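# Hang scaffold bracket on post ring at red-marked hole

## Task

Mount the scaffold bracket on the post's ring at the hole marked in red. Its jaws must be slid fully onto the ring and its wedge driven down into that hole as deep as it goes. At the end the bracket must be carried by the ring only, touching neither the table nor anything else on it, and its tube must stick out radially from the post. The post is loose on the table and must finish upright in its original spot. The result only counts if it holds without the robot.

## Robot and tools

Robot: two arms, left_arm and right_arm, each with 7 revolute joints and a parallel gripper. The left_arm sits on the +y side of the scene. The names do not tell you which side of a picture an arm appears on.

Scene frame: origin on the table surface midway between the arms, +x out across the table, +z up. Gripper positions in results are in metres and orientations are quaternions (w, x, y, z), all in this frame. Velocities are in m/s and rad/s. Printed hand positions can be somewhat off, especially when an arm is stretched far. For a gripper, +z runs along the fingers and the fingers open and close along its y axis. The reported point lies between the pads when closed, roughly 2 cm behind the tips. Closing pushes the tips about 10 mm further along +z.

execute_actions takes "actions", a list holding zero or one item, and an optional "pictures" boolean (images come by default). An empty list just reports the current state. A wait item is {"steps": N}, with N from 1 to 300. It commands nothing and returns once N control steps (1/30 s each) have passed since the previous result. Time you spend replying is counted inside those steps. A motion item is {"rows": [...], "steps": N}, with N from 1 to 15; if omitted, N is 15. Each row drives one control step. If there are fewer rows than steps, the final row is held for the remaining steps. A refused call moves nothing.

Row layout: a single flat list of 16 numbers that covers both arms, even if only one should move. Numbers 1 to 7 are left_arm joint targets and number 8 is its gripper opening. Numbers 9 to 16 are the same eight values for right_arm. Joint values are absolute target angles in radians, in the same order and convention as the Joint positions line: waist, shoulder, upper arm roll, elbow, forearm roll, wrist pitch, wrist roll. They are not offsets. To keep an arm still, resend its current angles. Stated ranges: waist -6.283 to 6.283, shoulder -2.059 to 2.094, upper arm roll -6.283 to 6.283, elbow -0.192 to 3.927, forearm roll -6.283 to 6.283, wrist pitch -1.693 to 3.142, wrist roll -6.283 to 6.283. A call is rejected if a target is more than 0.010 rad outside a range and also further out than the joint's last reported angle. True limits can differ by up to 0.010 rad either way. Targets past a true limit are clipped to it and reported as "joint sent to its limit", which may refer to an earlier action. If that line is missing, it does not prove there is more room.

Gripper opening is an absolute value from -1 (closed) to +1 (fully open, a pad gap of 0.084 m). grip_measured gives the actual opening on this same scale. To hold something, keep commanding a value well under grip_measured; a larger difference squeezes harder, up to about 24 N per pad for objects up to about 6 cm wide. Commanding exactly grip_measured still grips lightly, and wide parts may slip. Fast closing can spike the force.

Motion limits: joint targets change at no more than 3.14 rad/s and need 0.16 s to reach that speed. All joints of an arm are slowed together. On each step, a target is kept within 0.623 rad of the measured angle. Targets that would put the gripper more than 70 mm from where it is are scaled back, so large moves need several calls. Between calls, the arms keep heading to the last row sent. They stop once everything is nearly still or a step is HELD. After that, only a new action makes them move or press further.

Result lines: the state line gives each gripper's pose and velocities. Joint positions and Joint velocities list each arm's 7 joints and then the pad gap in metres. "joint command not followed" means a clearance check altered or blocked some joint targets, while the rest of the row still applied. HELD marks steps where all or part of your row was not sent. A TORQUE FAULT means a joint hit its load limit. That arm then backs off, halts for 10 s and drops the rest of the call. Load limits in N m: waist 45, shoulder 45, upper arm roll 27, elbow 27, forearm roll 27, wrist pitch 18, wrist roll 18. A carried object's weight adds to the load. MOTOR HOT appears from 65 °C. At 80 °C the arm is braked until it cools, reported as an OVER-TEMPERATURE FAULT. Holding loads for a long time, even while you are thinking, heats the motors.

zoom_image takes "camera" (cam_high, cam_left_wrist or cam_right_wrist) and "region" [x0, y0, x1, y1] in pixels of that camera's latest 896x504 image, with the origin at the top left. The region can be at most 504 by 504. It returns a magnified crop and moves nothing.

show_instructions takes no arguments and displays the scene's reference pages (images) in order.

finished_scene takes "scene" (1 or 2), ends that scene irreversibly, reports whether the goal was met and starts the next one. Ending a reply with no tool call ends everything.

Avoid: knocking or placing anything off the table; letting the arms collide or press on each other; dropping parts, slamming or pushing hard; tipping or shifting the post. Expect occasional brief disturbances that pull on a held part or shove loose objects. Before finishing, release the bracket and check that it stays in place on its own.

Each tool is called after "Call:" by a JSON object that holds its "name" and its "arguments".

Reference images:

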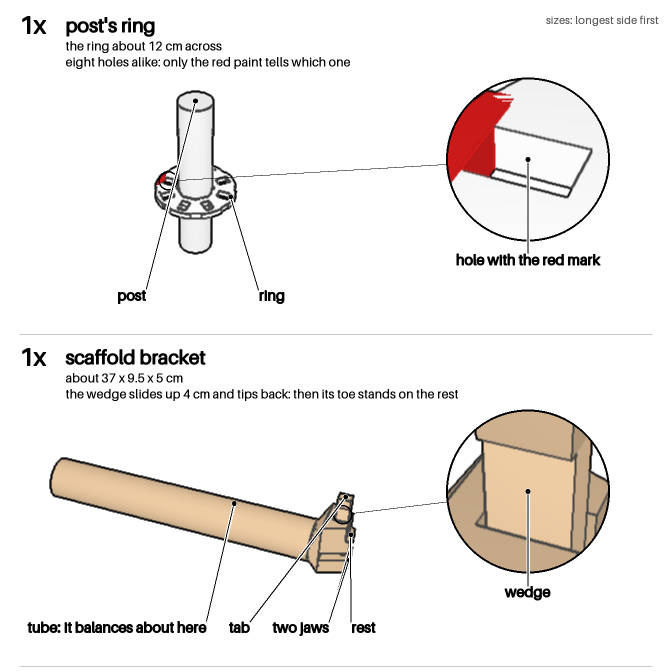

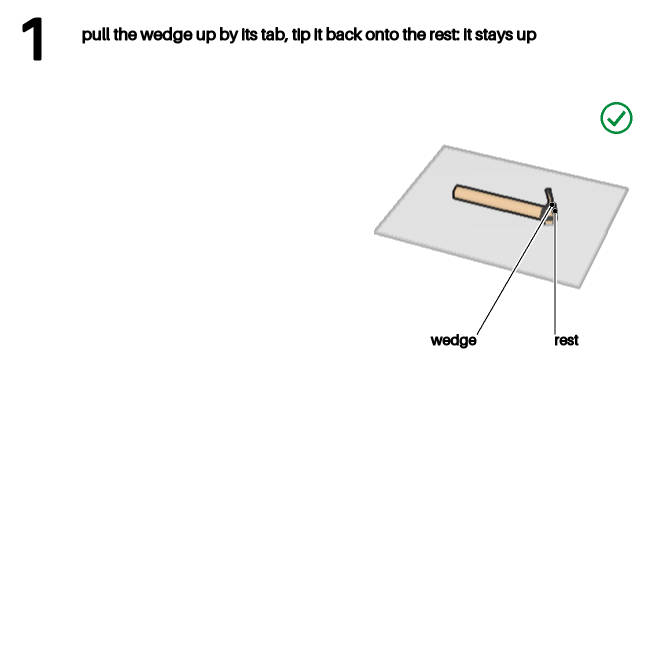

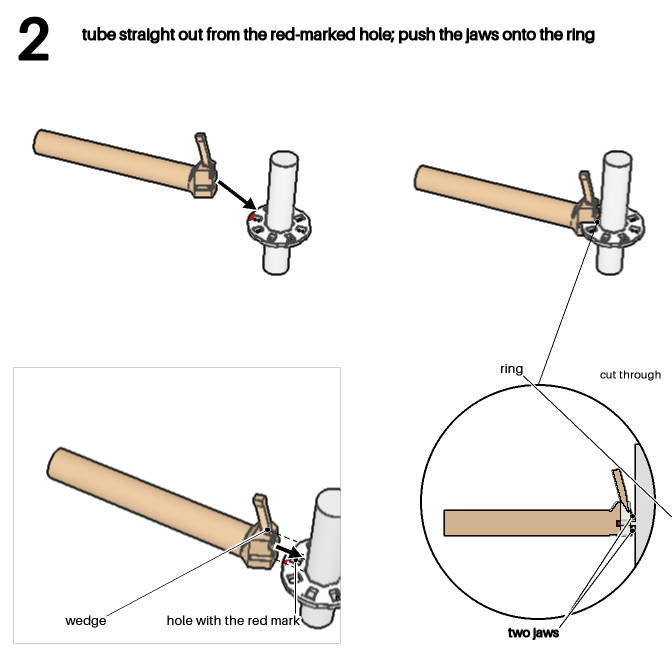

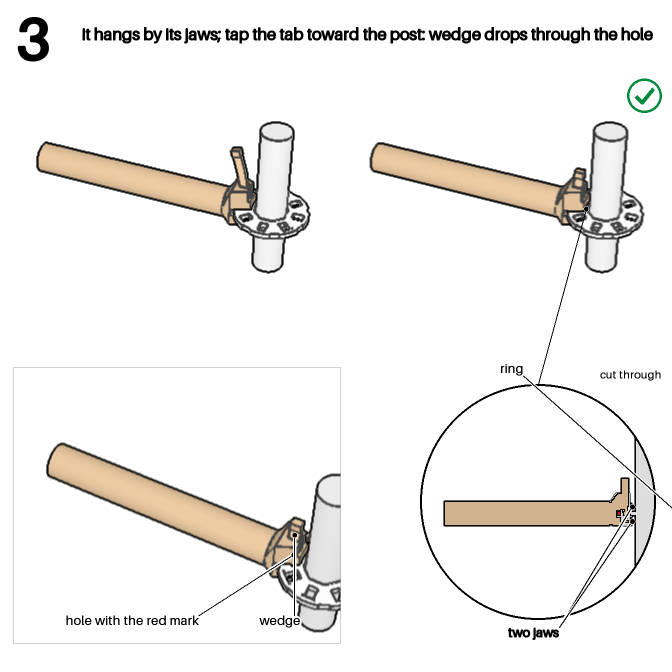

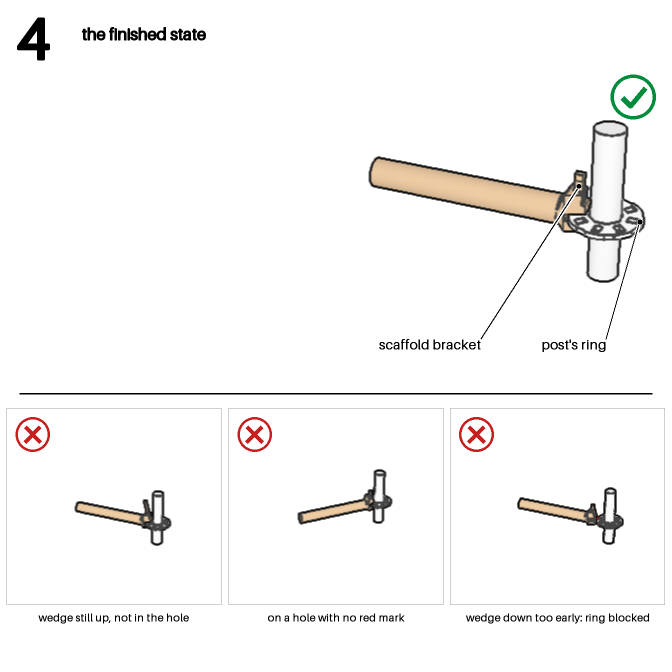

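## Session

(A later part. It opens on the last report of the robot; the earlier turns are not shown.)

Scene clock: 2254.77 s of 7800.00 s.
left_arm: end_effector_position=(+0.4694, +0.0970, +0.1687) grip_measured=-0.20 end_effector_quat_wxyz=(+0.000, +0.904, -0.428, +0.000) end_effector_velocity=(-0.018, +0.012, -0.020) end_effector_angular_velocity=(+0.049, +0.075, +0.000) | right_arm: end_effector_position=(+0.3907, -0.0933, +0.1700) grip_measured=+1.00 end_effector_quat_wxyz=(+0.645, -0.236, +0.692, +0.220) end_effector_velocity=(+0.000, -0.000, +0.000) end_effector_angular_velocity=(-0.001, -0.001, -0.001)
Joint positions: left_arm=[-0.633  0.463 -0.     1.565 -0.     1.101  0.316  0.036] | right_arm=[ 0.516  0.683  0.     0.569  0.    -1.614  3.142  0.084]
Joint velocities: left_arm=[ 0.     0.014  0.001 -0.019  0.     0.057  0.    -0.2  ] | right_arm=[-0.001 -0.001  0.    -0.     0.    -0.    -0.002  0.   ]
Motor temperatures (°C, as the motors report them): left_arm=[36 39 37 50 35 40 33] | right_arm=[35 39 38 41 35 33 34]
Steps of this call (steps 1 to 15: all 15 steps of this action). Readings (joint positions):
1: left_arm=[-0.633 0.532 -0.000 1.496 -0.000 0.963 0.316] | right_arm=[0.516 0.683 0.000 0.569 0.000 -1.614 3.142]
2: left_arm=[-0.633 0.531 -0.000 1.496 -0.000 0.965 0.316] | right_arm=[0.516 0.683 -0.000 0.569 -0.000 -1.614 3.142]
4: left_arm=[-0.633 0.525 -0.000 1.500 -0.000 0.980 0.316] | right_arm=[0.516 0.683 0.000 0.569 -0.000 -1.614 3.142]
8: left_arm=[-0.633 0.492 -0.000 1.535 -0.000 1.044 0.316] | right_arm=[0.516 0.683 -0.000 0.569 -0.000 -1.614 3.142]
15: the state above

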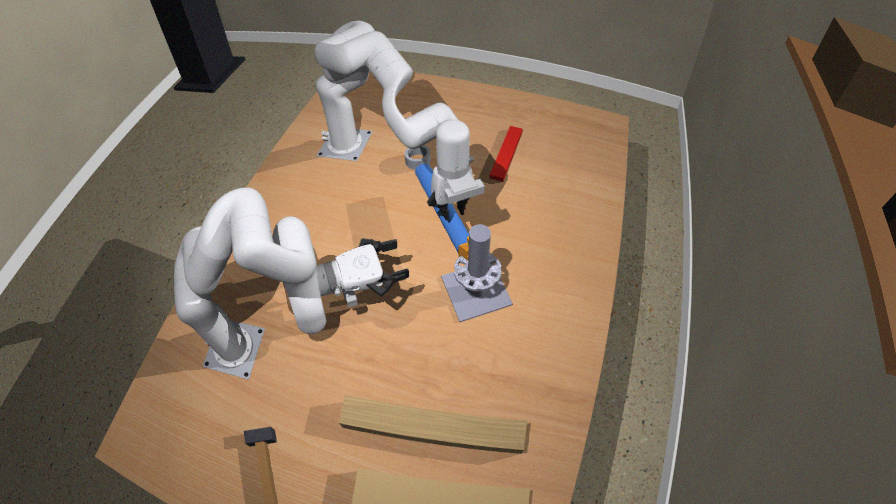

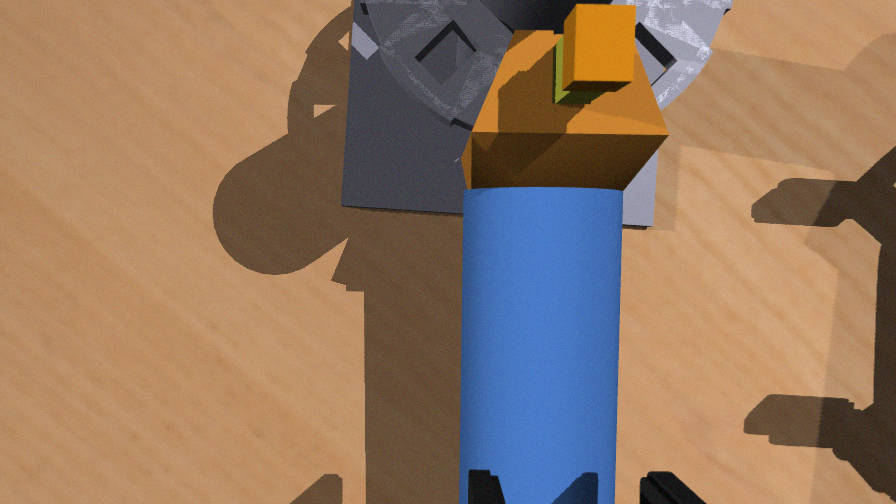

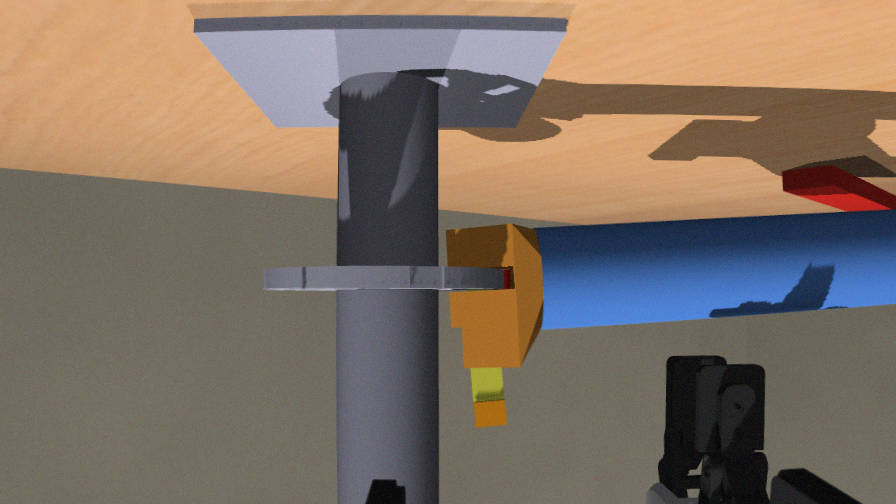

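Call:
{"name": "execute_actions", "arguments": {"actions": [{"rows": [[-0.6344,0.4634,0,1.5705,0,1.0932,0.3140,-1,0.516,0.6832,0,0.5692,0,-1.614,3.1416,1],[-0.6375,0.4662,0,1.5764,0,1.0717,0.3109,-1,0.516,0.6832,0,0.5692,0,-1.614,3.1416,1],[-0.6419,0.4702,0,1.5848,0,1.0411,0.3065,-1,0.516,0.6832,0,0.5692,0,-1.614,3.1416,1],[-0.6473,0.4750,0,1.5948,0,1.0044,0.3011,-1,0.516,0.6832,0,0.5692,0,-1.614,3.1416,1],[-0.6530,0.4802,0,1.6057,0,0.9645,0.2954,-1,0.516,0.6832,0,0.5692,0,-1.614,3.1416,1],[-0.6588,0.4853,0,1.6166,0,0.9247,0.2896,-1,0.516,0.6832,0,0.5692,0,-1.614,3.1416,1],[-0.6641,0.4901,0,1.6266,0,0.8880,0.2843,-1,0.516,0.6832,0,0.5692,0,-1.614,3.1416,1],[-0.6690,0.4945,0,1.6358,0,0.8543,0.2794,-1,0.516,0.6832,0,0.5692,0,-1.614,3.1416,1],[-0.6730,0.4981,0,1.6434,0,0.8268,0.2754,-1,0.516,0.6832,0,0.5692,0,-1.614,3.1416,1],[-0.6757,0.5005,0,1.6484,0,0.8084,0.2727,-1,0.516,0.6832,0,0.5692,0,-1.614,3.1416,1],[-0.6770,0.5017,0,1.6509,0,0.7992,0.2714,-1,0.516,0.6832,0,0.5692,0,-1.614,3.1416,1]], "steps": 15}], "pictures": false}}

Call:
{"name": "execute_actions", "arguments": {"actions": [{"rows": [[-0.6770,0.5025,0,1.6492,0,0.7967,0.2714,-1,0.516,0.6832,0,0.5692,0,-1.614,3.1416,1],[-0.6770,0.5041,0,1.6459,0,0.7918,0.2714,-1,0.516,0.6832,0,0.5692,0,-1.614,3.1416,1],[-0.6770,0.5062,0,1.6418,0,0.7856,0.2714,-1,0.516,0.6832,0,0.5692,0,-1.614,3.1416,1],[-0.6770,0.5086,0,1.6368,0,0.7782,0.2714,-1,0.516,0.6832,0,0.5692,0,-1.614,3.1416,1],[-0.6770,0.5111,0,1.6318,0,0.7707,0.2714,-1,0.516,0.6832,0,0.5692,0,-1.614,3.1416,1],[-0.6770,0.5133,0,1.6272,0,0.7639,0.2714,-1,0.516,0.6832,0,0.5692,0,-1.614,3.1416,1],[-0.6770,0.5152,0,1.6239,0,0.7587,0.2714,-1,0.516,0.6832,0,0.5692,0,-1.614,3.1416,1],[-0.6770,0.5166,0,1.6215,0,0.7549,0.2714,-1,0.516,0.6832,0,0.5692,0,-1.614,3.1416,1],[-0.6770,0.5175,0,1.6200,0,0.7525,0.2714,-1,0.516,0.6832,0,0.5692,0,-1.614,3.1416,1],[-0.6770,0.5181,0,1.6191,0,0.7510,0.2714,-1,0.516,0.6832,0,0.5692,0,-1.614,3.1416,1],[-0.6770,0.5185,0,1.6185,0,0.7500,0.2714,-1,0.516,0.6832,0,0.5692,0,-1.614,3.1416,1]], "steps": 15}], "pictures": false}}

Call:
{"name": "execute_actions", "arguments": {"actions": [{"rows": [[-0.6770,0.5188,0,1.6180,0,0.7492,0.2714,-1,0.516,0.6832,0,0.5692,0,-1.614,3.1416,1],[-0.6770,0.5191,0,1.6175,0,0.7484,0.2714,-1,0.516,0.6832,0,0.5692,0,-1.614,3.1416,1],[-0.6770,0.5194,0,1.6170,0,0.7476,0.2714,-1,0.516,0.6832,0,0.5692,0,-1.614,3.1416,1],[-0.6770,0.5197,0,1.6165,0,0.7468,0.2714,-1,0.516,0.6832,0,0.5692,0,-1.614,3.1416,1],[-0.6770,0.5200,0,1.6160,0,0.7460,0.2714,-1,0.516,0.6832,0,0.5692,0,-1.614,3.1416,1],[-0.6770,0.5203,0,1.6155,0,0.7452,0.2714,-1,0.516,0.6832,0,0.5692,0,-1.614,3.1416,1],[-0.6770,0.5206,0,1.6150,0,0.7444,0.2714,-1,0.516,0.6832,0,0.5692,0,-1.614,3.1416,1],[-0.6770,0.5209,0,1.6145,0,0.7436,0.2714,-1,0.516,0.6832,0,0.5692,0,-1.614,3.1416,1],[-0.6770,0.5212,0,1.6140,0,0.7428,0.2714,-1,0.516,0.6832,0,0.5692,0,-1.614,3.1416,1],[-0.6770,0.5215,0,1.6135,0,0.7420,0.2714,-1,0.516,0.6832,0,0.5692,0,-1.614,3.1416,1],[-0.6770,0.5218,0,1.6130,0,0.7412,0.2714,-1,0.516,0.6832,0,0.5692,0,-1.614,3.1416,1],[-0.6770,0.5221,0,1.6125,0,0.7404,0.2714,-1,0.516,0.6832,0,0.5692,0,-1.614,3.1416,1]], "steps": 15}]}}

Call:
{"name": "zoom_image", "arguments": {"camera": "cam_right_wrist", "region": [400, 200, 640, 470]}}

Scene clock: 2296.93 s of 7800.00 s.
left_arm: end_effector_position=(+0.5279, +0.0236, +0.2166) grip_measured=-1.00 end_effector_quat_wxyz=(+0.028, +0.891, -0.423, +0.163) end_effector_velocity=(+0.039, -0.038, +0.031) end_effector_angular_velocity=(-0.129, -0.175, +0.016) | right_arm: end_effector_position=(+0.3907, -0.0933, +0.1700) grip_measured=+1.00 end_effector_quat_wxyz=(+0.645, -0.236, +0.692, +0.220) end_effector_velocity=(-0.000, +0.000, -0.000) end_effector_angular_velocity=(-0.000, -0.000, +0.001)
Joint positions: left_arm=[-0.676  0.499 -0.001  1.647 -0.     0.817  0.274  0.   ] | right_arm=[ 0.516  0.683 -0.     0.569 -0.    -1.614  3.142  0.084]
Joint velocities: left_arm=[-0.023  0.03   0.01   0.04   0.    -0.209 -0.031  0.   ] | right_arm=[ 0.001  0.    -0.001  0.    -0.    -0.    -0.    -0.   ]
Motor temperatures (°C, as the motors report them): left_arm=[36 39 37 49 35 39 33] | right_arm=[35 39 38 41 35 33 34]
Steps of this call (steps 1 to 15: the robot went on to your last target; steps 16 to 90: nothing new was sent; then 38.67 s passed at rest; steps 91 to 105: all 15 steps of this action). Readings (joint positions):
91: left_arm=[-0.633 0.462 0.000 1.567 -0.000 1.105 0.316] | right_arm=[0.516 0.683 -0.000 0.569 -0.000 -1.614 3.142]
92: left_arm=[-0.633 0.462 0.000 1.568 0.000 1.102 0.315] | right_arm=[0.516 0.683 -0.000 0.569 -0.000 -1.614 3.142]
94: left_arm=[-0.635 0.465 0.001 1.573 0.000 1.083 0.312] | right_arm=[0.516 0.683 0.000 0.569 -0.000 -1.614 3.142]
98: left_arm=[-0.650 0.478 0.000 1.600 0.000 0.982 0.298] | right_arm=[0.516 0.683 -0.000 0.569 0.000 -1.614 3.142]
105: the state above

Scene clock: 2297.43 s of 7800.00 s.
left_arm: end_effector_position=(+0.5316, +0.0211, +0.1993) grip_measured=-1.00 end_effector_quat_wxyz=(+0.030, +0.890, -0.421, +0.171) end_effector_velocity=(+0.004, -0.003, +0.004) end_effector_angular_velocity=(-0.014, -0.020, +0.000) | right_arm: end_effector_position=(+0.3907, -0.0933, +0.1700) grip_measured=+1.00 end_effector_quat_wxyz=(+0.645, -0.236, +0.692, +0.220) end_effector_velocity=(-0.000, +0.000, -0.000) end_effector_angular_velocity=(+0.000, +0.001, +0.001)
Joint positions: left_arm=[-0.677  0.518  0.     1.619 -0.     0.752  0.271  0.   ] | right_arm=[ 0.516  0.683  0.     0.569 -0.    -1.614  3.142  0.084]
Joint velocities: left_arm=[-0.001 -0.002  0.001 -0.001  0.    -0.024 -0.001  0.   ] | right_arm=[-0.     0.001  0.001  0.    -0.001  0.     0.    -0.   ]
Motor temperatures (°C, as the motors report them): left_arm=[36 39 37 49 35 39 33] | right_arm=[35 39 38 41 35 33 34]
Steps of this call (steps 1 to 15: all 15 steps of this action). Readings (joint positions):
1: left_arm=[-0.676 0.500 -0.001 1.648 -0.000 0.812 0.273] | right_arm=[0.516 0.683 -0.000 0.569 0.000 -1.614 3.142]
2: left_arm=[-0.676 0.500 -0.000 1.648 -0.000 0.807 0.273] | right_arm=[0.516 0.683 -0.000 0.569 -0.000 -1.614 3.142]
4: left_arm=[-0.676 0.503 0.001 1.646 0.000 0.797 0.272] | right_arm=[0.516 0.683 -0.000 0.569 -0.000 -1.614 3.142]
8: left_arm=[-0.677 0.511 0.000 1.631 0.000 0.773 0.272] | right_arm=[0.516 0.683 -0.000 0.569 -0.000 -1.614 3.142]
15: the state above

Scene clock: 2297.93 s of 7800.00 s.
left_arm: end_effector_position=(+0.5322, +0.0204, +0.1974) grip_measured=-1.00 end_effector_quat_wxyz=(+0.030, +0.890, -0.421, +0.173) end_effector_velocity=(+0.000, -0.001, -0.002) end_effector_angular_velocity=(-0.002, -0.003, -0.001) | right_arm: end_effector_position=(+0.3907, -0.0933, +0.1700) grip_measured=+1.00 end_effector_quat_wxyz=(+0.645, -0.236, +0.692, +0.220) end_effector_velocity=(+0.000, -0.000, +0.000) end_effector_angular_velocity=(-0.000, -0.000, -0.000)
Joint positions: left_arm=[-0.677  0.52  -0.     1.615 -0.     0.741  0.271  0.   ] | right_arm=[ 0.516  0.683 -0.     0.569  0.    -1.614  3.142  0.084]
Joint velocities: left_arm=[-0.     0.002 -0.001 -0.005  0.    -0.01  -0.001  0.   ] | right_arm=[-0.001 -0.001 -0.    -0.    -0.     0.    -0.    -0.   ]
Motor temperatures (°C, as the motors report them): left_arm=[36 39 37 49 35 39 33] | right_arm=[35 39 38 41 35 33 34]
Steps of this call (steps 1 to 15: all 15 steps of this action). Readings (joint positions):
1: left_arm=[-0.677 0.518 0.000 1.619 0.000 0.751 0.271] | right_arm=[0.516 0.683 0.000 0.569 0.000 -1.614 3.142]
2: left_arm=[-0.677 0.518 0.000 1.619 0.000 0.751 0.271] | right_arm=[0.516 0.683 0.000 0.569 0.000 -1.614 3.142]
4: left_arm=[-0.677 0.518 0.000 1.618 0.000 0.749 0.271] | right_arm=[0.516 0.683 -0.000 0.569 0.000 -1.614 3.142]
8: left_arm=[-0.677 0.520 0.000 1.616 -0.000 0.746 0.271] | right_arm=[0.516 0.683 -0.000 0.569 -0.000 -1.614 3.142]
15: the state above

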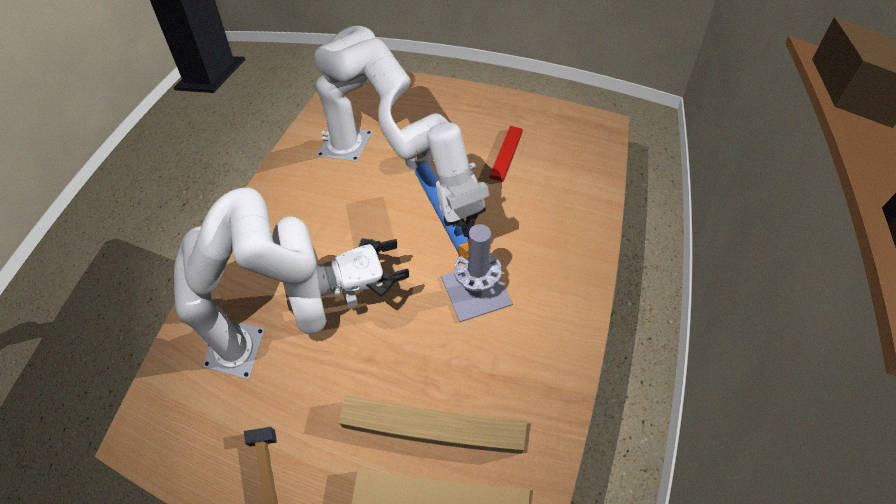

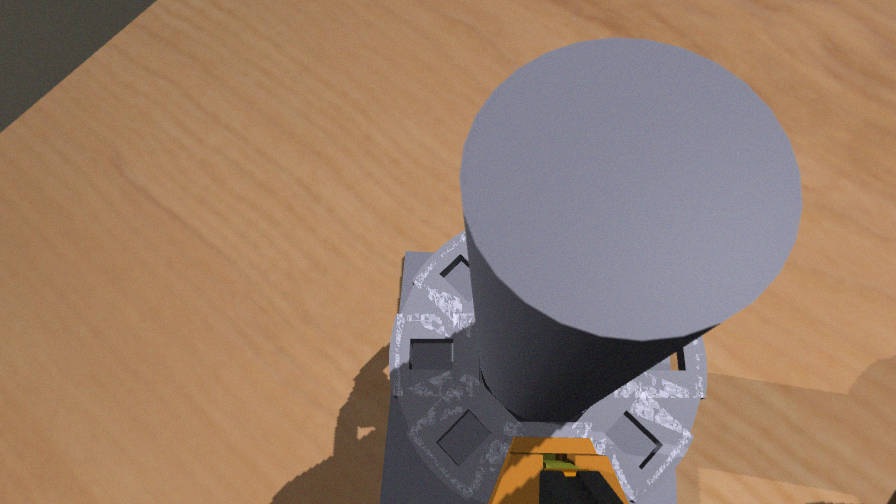

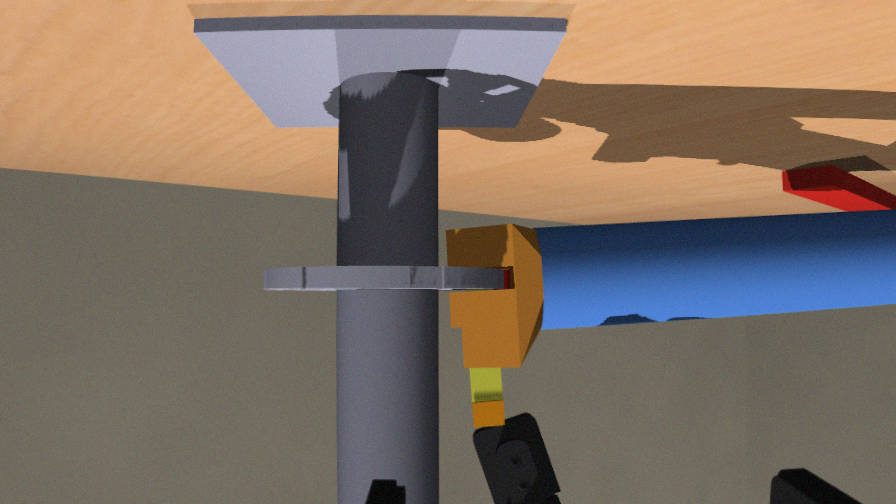

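Region (400, 200, 640, 470) of cam_right_wrist's 896x504 image, scaled by 1.867, with more detail than that image has.

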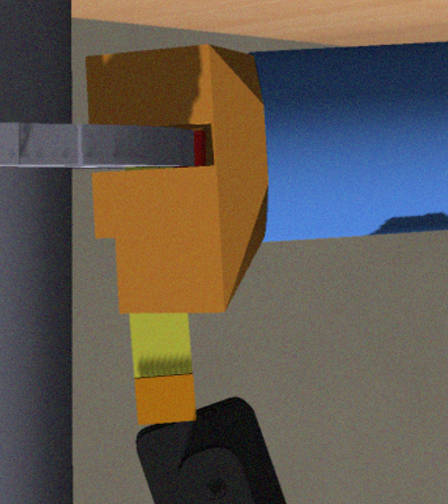

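Call:
{"name": "execute_actions", "arguments": {"actions": [{"rows": [[-0.6770,0.5190,0,1.6175,0,0.7485,0.2714,-1,0.516,0.6832,0,0.5692,0,-1.614,3.1416,1],[-0.6770,0.5150,0,1.6245,0,0.7595,0.2714,-1,0.516,0.6832,0,0.5692,0,-1.614,3.1416,1],[-0.6770,0.5100,0,1.6340,0,0.7740,0.2714,-1,0.516,0.6832,0,0.5692,0,-1.614,3.1416,1],[-0.6770,0.5050,0,1.6440,0,0.7890,0.2714,-1,0.516,0.6832,0,0.5692,0,-1.614,3.1416,1],[-0.6770,0.5017,0,1.6509,0,0.7992,0.2714,-1,0.516,0.6832,0,0.5692,0,-1.614,3.1416,1],[-0.6750,0.4850,0,1.6300,0,0.7950,0.2734,-1,0.516,0.6832,0,0.5692,0,-1.614,3.1416,1],[-0.6700,0.4550,0,1.5950,0,0.7900,0.2784,-1,0.516,0.6832,0,0.5692,0,-1.614,3.1416,1],[-0.6620,0.4150,0,1.5500,0,0.7850,0.2864,-1,0.516,0.6832,0,0.5692,0,-1.614,3.1416,1],[-0.6500,0.3700,0,1.5000,0,0.7800,0.2900,-1,0.516,0.6832,0,0.5692,0,-1.614,3.1416,1],[-0.6300,0.3200,0,1.4450,0,0.7800,0.2900,-1,0.516,0.6832,0,0.5692,0,-1.614,3.1416,1],[-0.6050,0.2700,0,1.3900,0,0.7850,0.2900,-1,0.516,0.6832,0,0.5692,0,-1.614,3.1416,1],[-0.5750,0.2200,0,1.3350,0,0.7950,0.2900,-1,0.516,0.6832,0,0.5692,0,-1.614,3.1416,1],[-0.5450,0.1750,0,1.2850,0,0.8100,0.2900,-1,0.516,0.6832,0,0.5692,0,-1.614,3.1416,1],[-0.5200,0.1400,0,1.2450,0,0.8250,0.2900,-1,0.516,0.6832,0,0.5692,0,-1.614,3.1416,1],[-0.5000,0.1150,0,1.2150,0,0.8400,0.2900,-1,0.516,0.6832,0,0.5692,0,-1.614,3.1416,1]], "steps": 15}], "pictures": false}}

Call:
{"name": "execute_actions", "arguments": {"actions": [{"rows": [[-0.4700,0.0900,0,1.1900,0,0.8600,0.2900,-1,0.516,0.6832,0,0.5692,0,-1.614,3.1416,1],[-0.4300,0.0650,0,1.1650,0,0.8800,0.2900,-1,0.516,0.6832,0,0.5692,0,-1.614,3.1416,1],[-0.3800,0.0400,0,1.1400,0,0.9000,0.2900,-1,0.516,0.6832,0,0.5692,0,-1.614,3.1416,1],[-0.3200,0.0150,0,1.1150,0,0.9200,0.2900,-1,0.516,0.6832,0,0.5692,0,-1.614,3.1416,1],[-0.2500,-0.0100,0,1.0900,0,0.9400,0.2900,-1,0.516,0.6832,0,0.5692,0,-1.614,3.1416,1],[-0.1800,-0.0350,0,1.0650,0,0.9600,0.2900,-1,0.516,0.6832,0,0.5692,0,-1.614,3.1416,1],[-0.1100,-0.0600,0,1.0400,0,0.9800,0.2900,-1,0.516,0.6832,0,0.5692,0,-1.614,3.1416,1],[-0.0400,-0.0800,0,1.0200,0,0.9950,0.2900,-1,0.516,0.6832,0,0.5692,0,-1.614,3.1416,1],[0.0300,-0.1000,0,1.0000,0,1.0100,0.2900,-1,0.516,0.6832,0,0.5692,0,-1.614,3.1416,1],[0.1000,-0.1150,0,0.9850,0,1.0200,0.2900,-1,0.516,0.6832,0,0.5692,0,-1.614,3.1416,1],[0.1600,-0.1300,0,0.9700,0,1.0300,0.2900,-1,0.516,0.6832,0,0.5692,0,-1.614,3.1416,1],[0.2100,-0.1400,0,0.9600,0,1.0400,0.2900,-1,0.516,0.6832,0,0.5692,0,-1.614,3.1416,1],[0.2500,-0.1450,0,0.9550,0,1.0450,0.2900,-1,0.516,0.6832,0,0.5692,0,-1.614,3.1416,1],[0.2800,-0.1500,0,0.9500,0,1.0500,0.2900,-1,0.516,0.6832,0,0.5692,0,-1.614,3.1416,1],[0.3000,-0.1500,0,0.9500,0,1.0500,0.2900,-1,0.516,0.6832,0,0.5692,0,-1.614,3.1416,1]], "steps": 15}], "pictures": false}}

Call:
{"name": "execute_actions", "arguments": {"actions": [{"steps": 15}]}}

Call:
{"name": "zoom_image", "arguments": {"camera": "cam_high", "region": [370, 120, 550, 330]}}

Scene clock: 2328.77 s of 7800.00 s.
left_arm: end_effector_position=(+0.5078, +0.0929, +0.2400) grip_measured=-1.00 end_effector_quat_wxyz=(+0.021, +0.903, -0.397, +0.162) end_effector_velocity=(-0.063, +0.482, +0.073) end_effector_angular_velocity=(+0.143, +0.194, +0.592) | right_arm: end_effector_position=(+0.3907, -0.0933, +0.1700) grip_measured=+1.00 end_effector_quat_wxyz=(+0.645, -0.236, +0.692, +0.220) end_effector_velocity=(+0.001, -0.000, +0.000) end_effector_angular_velocity=(-0.001, -0.002, -0.001)
Joint positions: left_arm=[-0.605  0.291 -0.001  1.412  0.     0.793  0.288  0.   ] | right_arm=[ 0.516  0.683 -0.     0.569  0.    -1.614  3.142  0.084]
Joint velocities: left_arm=[ 0.547 -0.933  0.059 -0.979  0.001  0.193  0.012  0.   ] | right_arm=[-0.    -0.    -0.     0.     0.001  0.    -0.002 -0.   ]
Motor temperatures (°C, as the motors report them): left_arm=[36 39 37 46 35 38 33] | right_arm=[35 39 38 41 35 33 34]
Steps of this call (steps 1 to 15: the robot went on to your last target; steps 16 to 90: nothing new was sent; then 27.33 s passed at rest; steps 91 to 105: all 15 steps of this action). Readings (joint positions):
91: left_arm=[-0.677 0.522 -0.000 1.613 -0.000 0.741 0.271] | right_arm=[0.516 0.683 -0.000 0.569 0.000 -1.614 3.142]
92: left_arm=[-0.677 0.522 0.000 1.614 0.000 0.743 0.271] | right_arm=[0.516 0.683 0.000 0.569 0.000 -1.614 3.142]
94: left_arm=[-0.677 0.520 0.000 1.618 0.000 0.755 0.271] | right_arm=[0.516 0.683 0.000 0.569 -0.000 -1.614 3.142]
98: left_arm=[-0.675 0.503 0.000 1.623 0.000 0.789 0.273] | right_arm=[0.516 0.683 -0.000 0.569 0.000 -1.614 3.142]
105: the state above

Scene clock: 2329.27 s of 7800.00 s.
left_arm: end_effector_position=(+0.4853, +0.3263, +0.2389) grip_measured=-1.00 end_effector_quat_wxyz=(-0.005, +0.969, -0.229, +0.091) end_effector_velocity=(-0.058, +0.455, -0.008) end_effector_angular_velocity=(+0.036, +0.206, +0.835) | right_arm: end_effector_position=(+0.3907, -0.0933, +0.1700) grip_measured=+1.00 end_effector_quat_wxyz=(+0.645, -0.236, +0.692, +0.220) end_effector_velocity=(-0.000, +0.000, +0.000) end_effector_angular_velocity=(-0.000, -0.001, +0.000)
Joint positions: left_arm=[-0.239  0.039  0.001  1.143  0.     0.921  0.289  0.   ] | right_arm=[ 0.516  0.683  0.     0.569  0.    -1.614  3.142  0.084]
Joint velocities: left_arm=[ 0.836 -0.296 -0.001 -0.303  0.     0.203  0.001  0.   ] | right_arm=[ 0.001 -0.     0.     0.     0.    -0.    -0.001 -0.   ]
Motor temperatures (°C, as the motors report them): left_arm=[36 39 37 46 35 38 33] | right_arm=[35 39 38 41 35 33 34]
Steps of this call (steps 1 to 15: all 15 steps of this action). Readings (joint positions):
1: left_arm=[-0.586 0.261 0.001 1.380 0.000 0.801 0.288] | right_arm=[0.516 0.683 0.000 0.569 -0.000 -1.614 3.142]
2: left_arm=[-0.567 0.233 0.002 1.348 0.000 0.810 0.288] | right_arm=[0.516 0.683 -0.000 0.569 0.000 -1.614 3.142]
4: left_arm=[-0.525 0.184 0.001 1.294 0.000 0.831 0.289] | right_arm=[0.516 0.683 0.000 0.569 0.000 -1.614 3.142]
8: left_arm=[-0.428 0.118 0.001 1.224 0.000 0.869 0.289] | right_arm=[0.516 0.683 0.000 0.569 -0.000 -1.614 3.142]
15: the state above

Scene clock: 2329.77 s of 7800.00 s.
left_arm: end_effector_position=(+0.4055, +0.5366, +0.2328) grip_measured=-1.00 end_effector_quat_wxyz=(-0.010, +0.999, -0.012, +0.036) end_effector_velocity=(-0.257, +0.364, -0.017) end_effector_angular_velocity=(-0.059, +0.216, +0.923) | right_arm: end_effector_position=(+0.3907, -0.0933, +0.1700) grip_measured=+1.00 end_effector_quat_wxyz=(+0.645, -0.236, +0.692, +0.220) end_effector_velocity=(-0.000, +0.000, -0.000) end_effector_angular_velocity=(+0.000, +0.001, +0.001)
Joint positions: left_arm=[ 0.202 -0.115  0.     0.985  0.     1.027  0.29   0.   ] | right_arm=[ 0.516  0.683  0.     0.569 -0.    -1.614  3.142  0.084]
Joint velocities: left_arm=[ 0.924 -0.326 -0.    -0.33  -0.     0.219  0.001  0.   ] | right_arm=[-0.  0.  0. -0. -0.  0.  0.  0.]
Motor temperatures (°C, as the motors report them): left_arm=[36 39 37 46 35 38 33] | right_arm=[35 39 38 41 35 33 34]
Steps of this call (steps 1 to 15: the robot went on to your last target). Readings (joint positions):
1: left_arm=[-0.211 0.030 0.001 1.132 0.000 0.928 0.289] | right_arm=[0.516 0.683 -0.000 0.569 -0.000 -1.614 3.142]
2: left_arm=[-0.183 0.020 0.001 1.123 0.000 0.935 0.289] | right_arm=[0.516 0.683 0.000 0.569 -0.000 -1.614 3.142]
4: left_arm=[-0.126 0.000 0.001 1.102 0.000 0.948 0.290] | right_arm=[0.516 0.683 -0.000 0.569 0.000 -1.614 3.142]
8: left_arm=[-0.010 -0.041 0.001 1.061 0.000 0.976 0.290] | right_arm=[0.516 0.683 0.000 0.569 0.000 -1.614 3.142]
15: the state above

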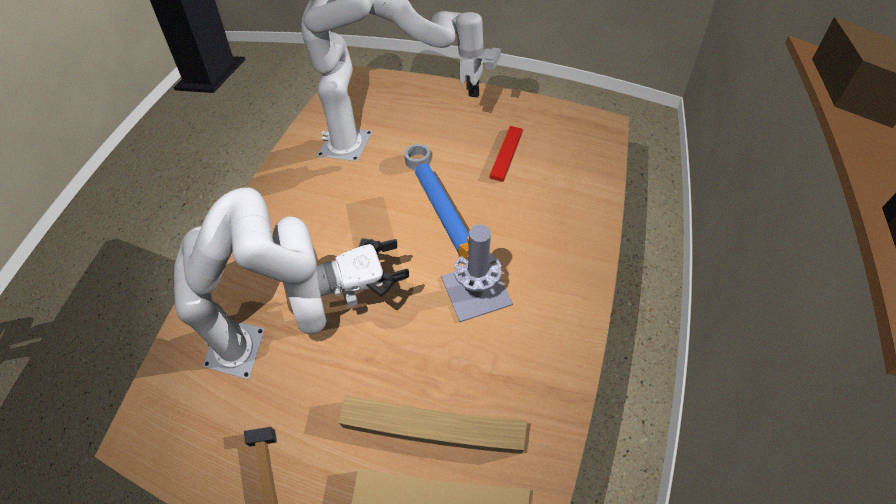

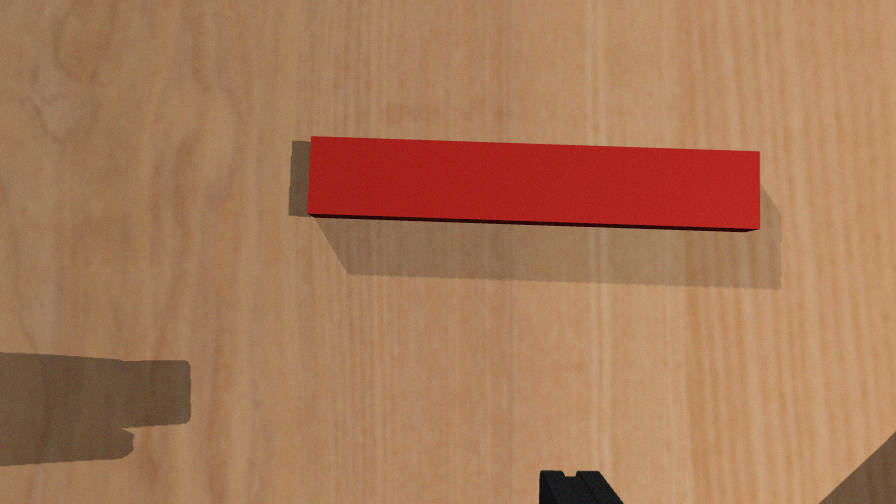

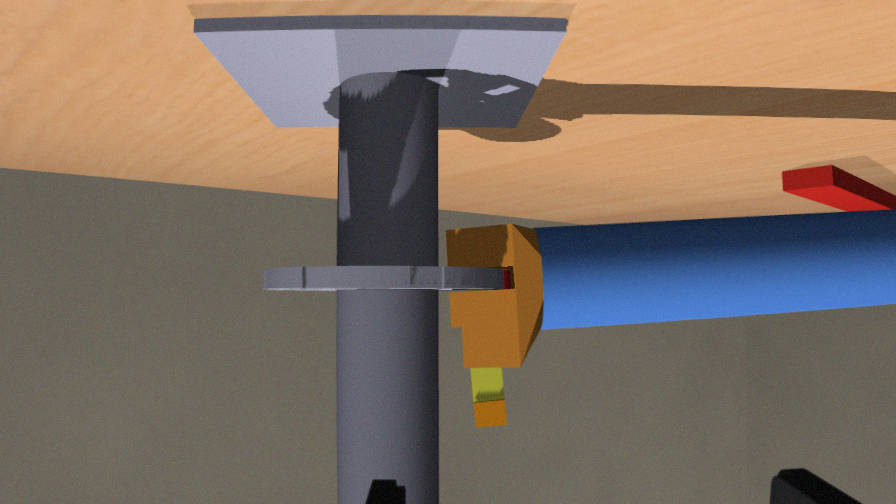

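Region (370, 120, 550, 330) of cam_high's 896x504 image, scaled by 2.400, with more detail than that image has; it fills the left 432 columns of this view, and the rest is white.

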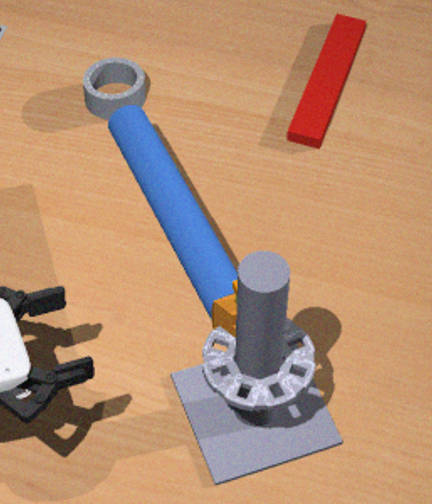

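Call:
{"name": "finished_scene", "arguments": {"scene": 1}}

The scene is finished: the task was done.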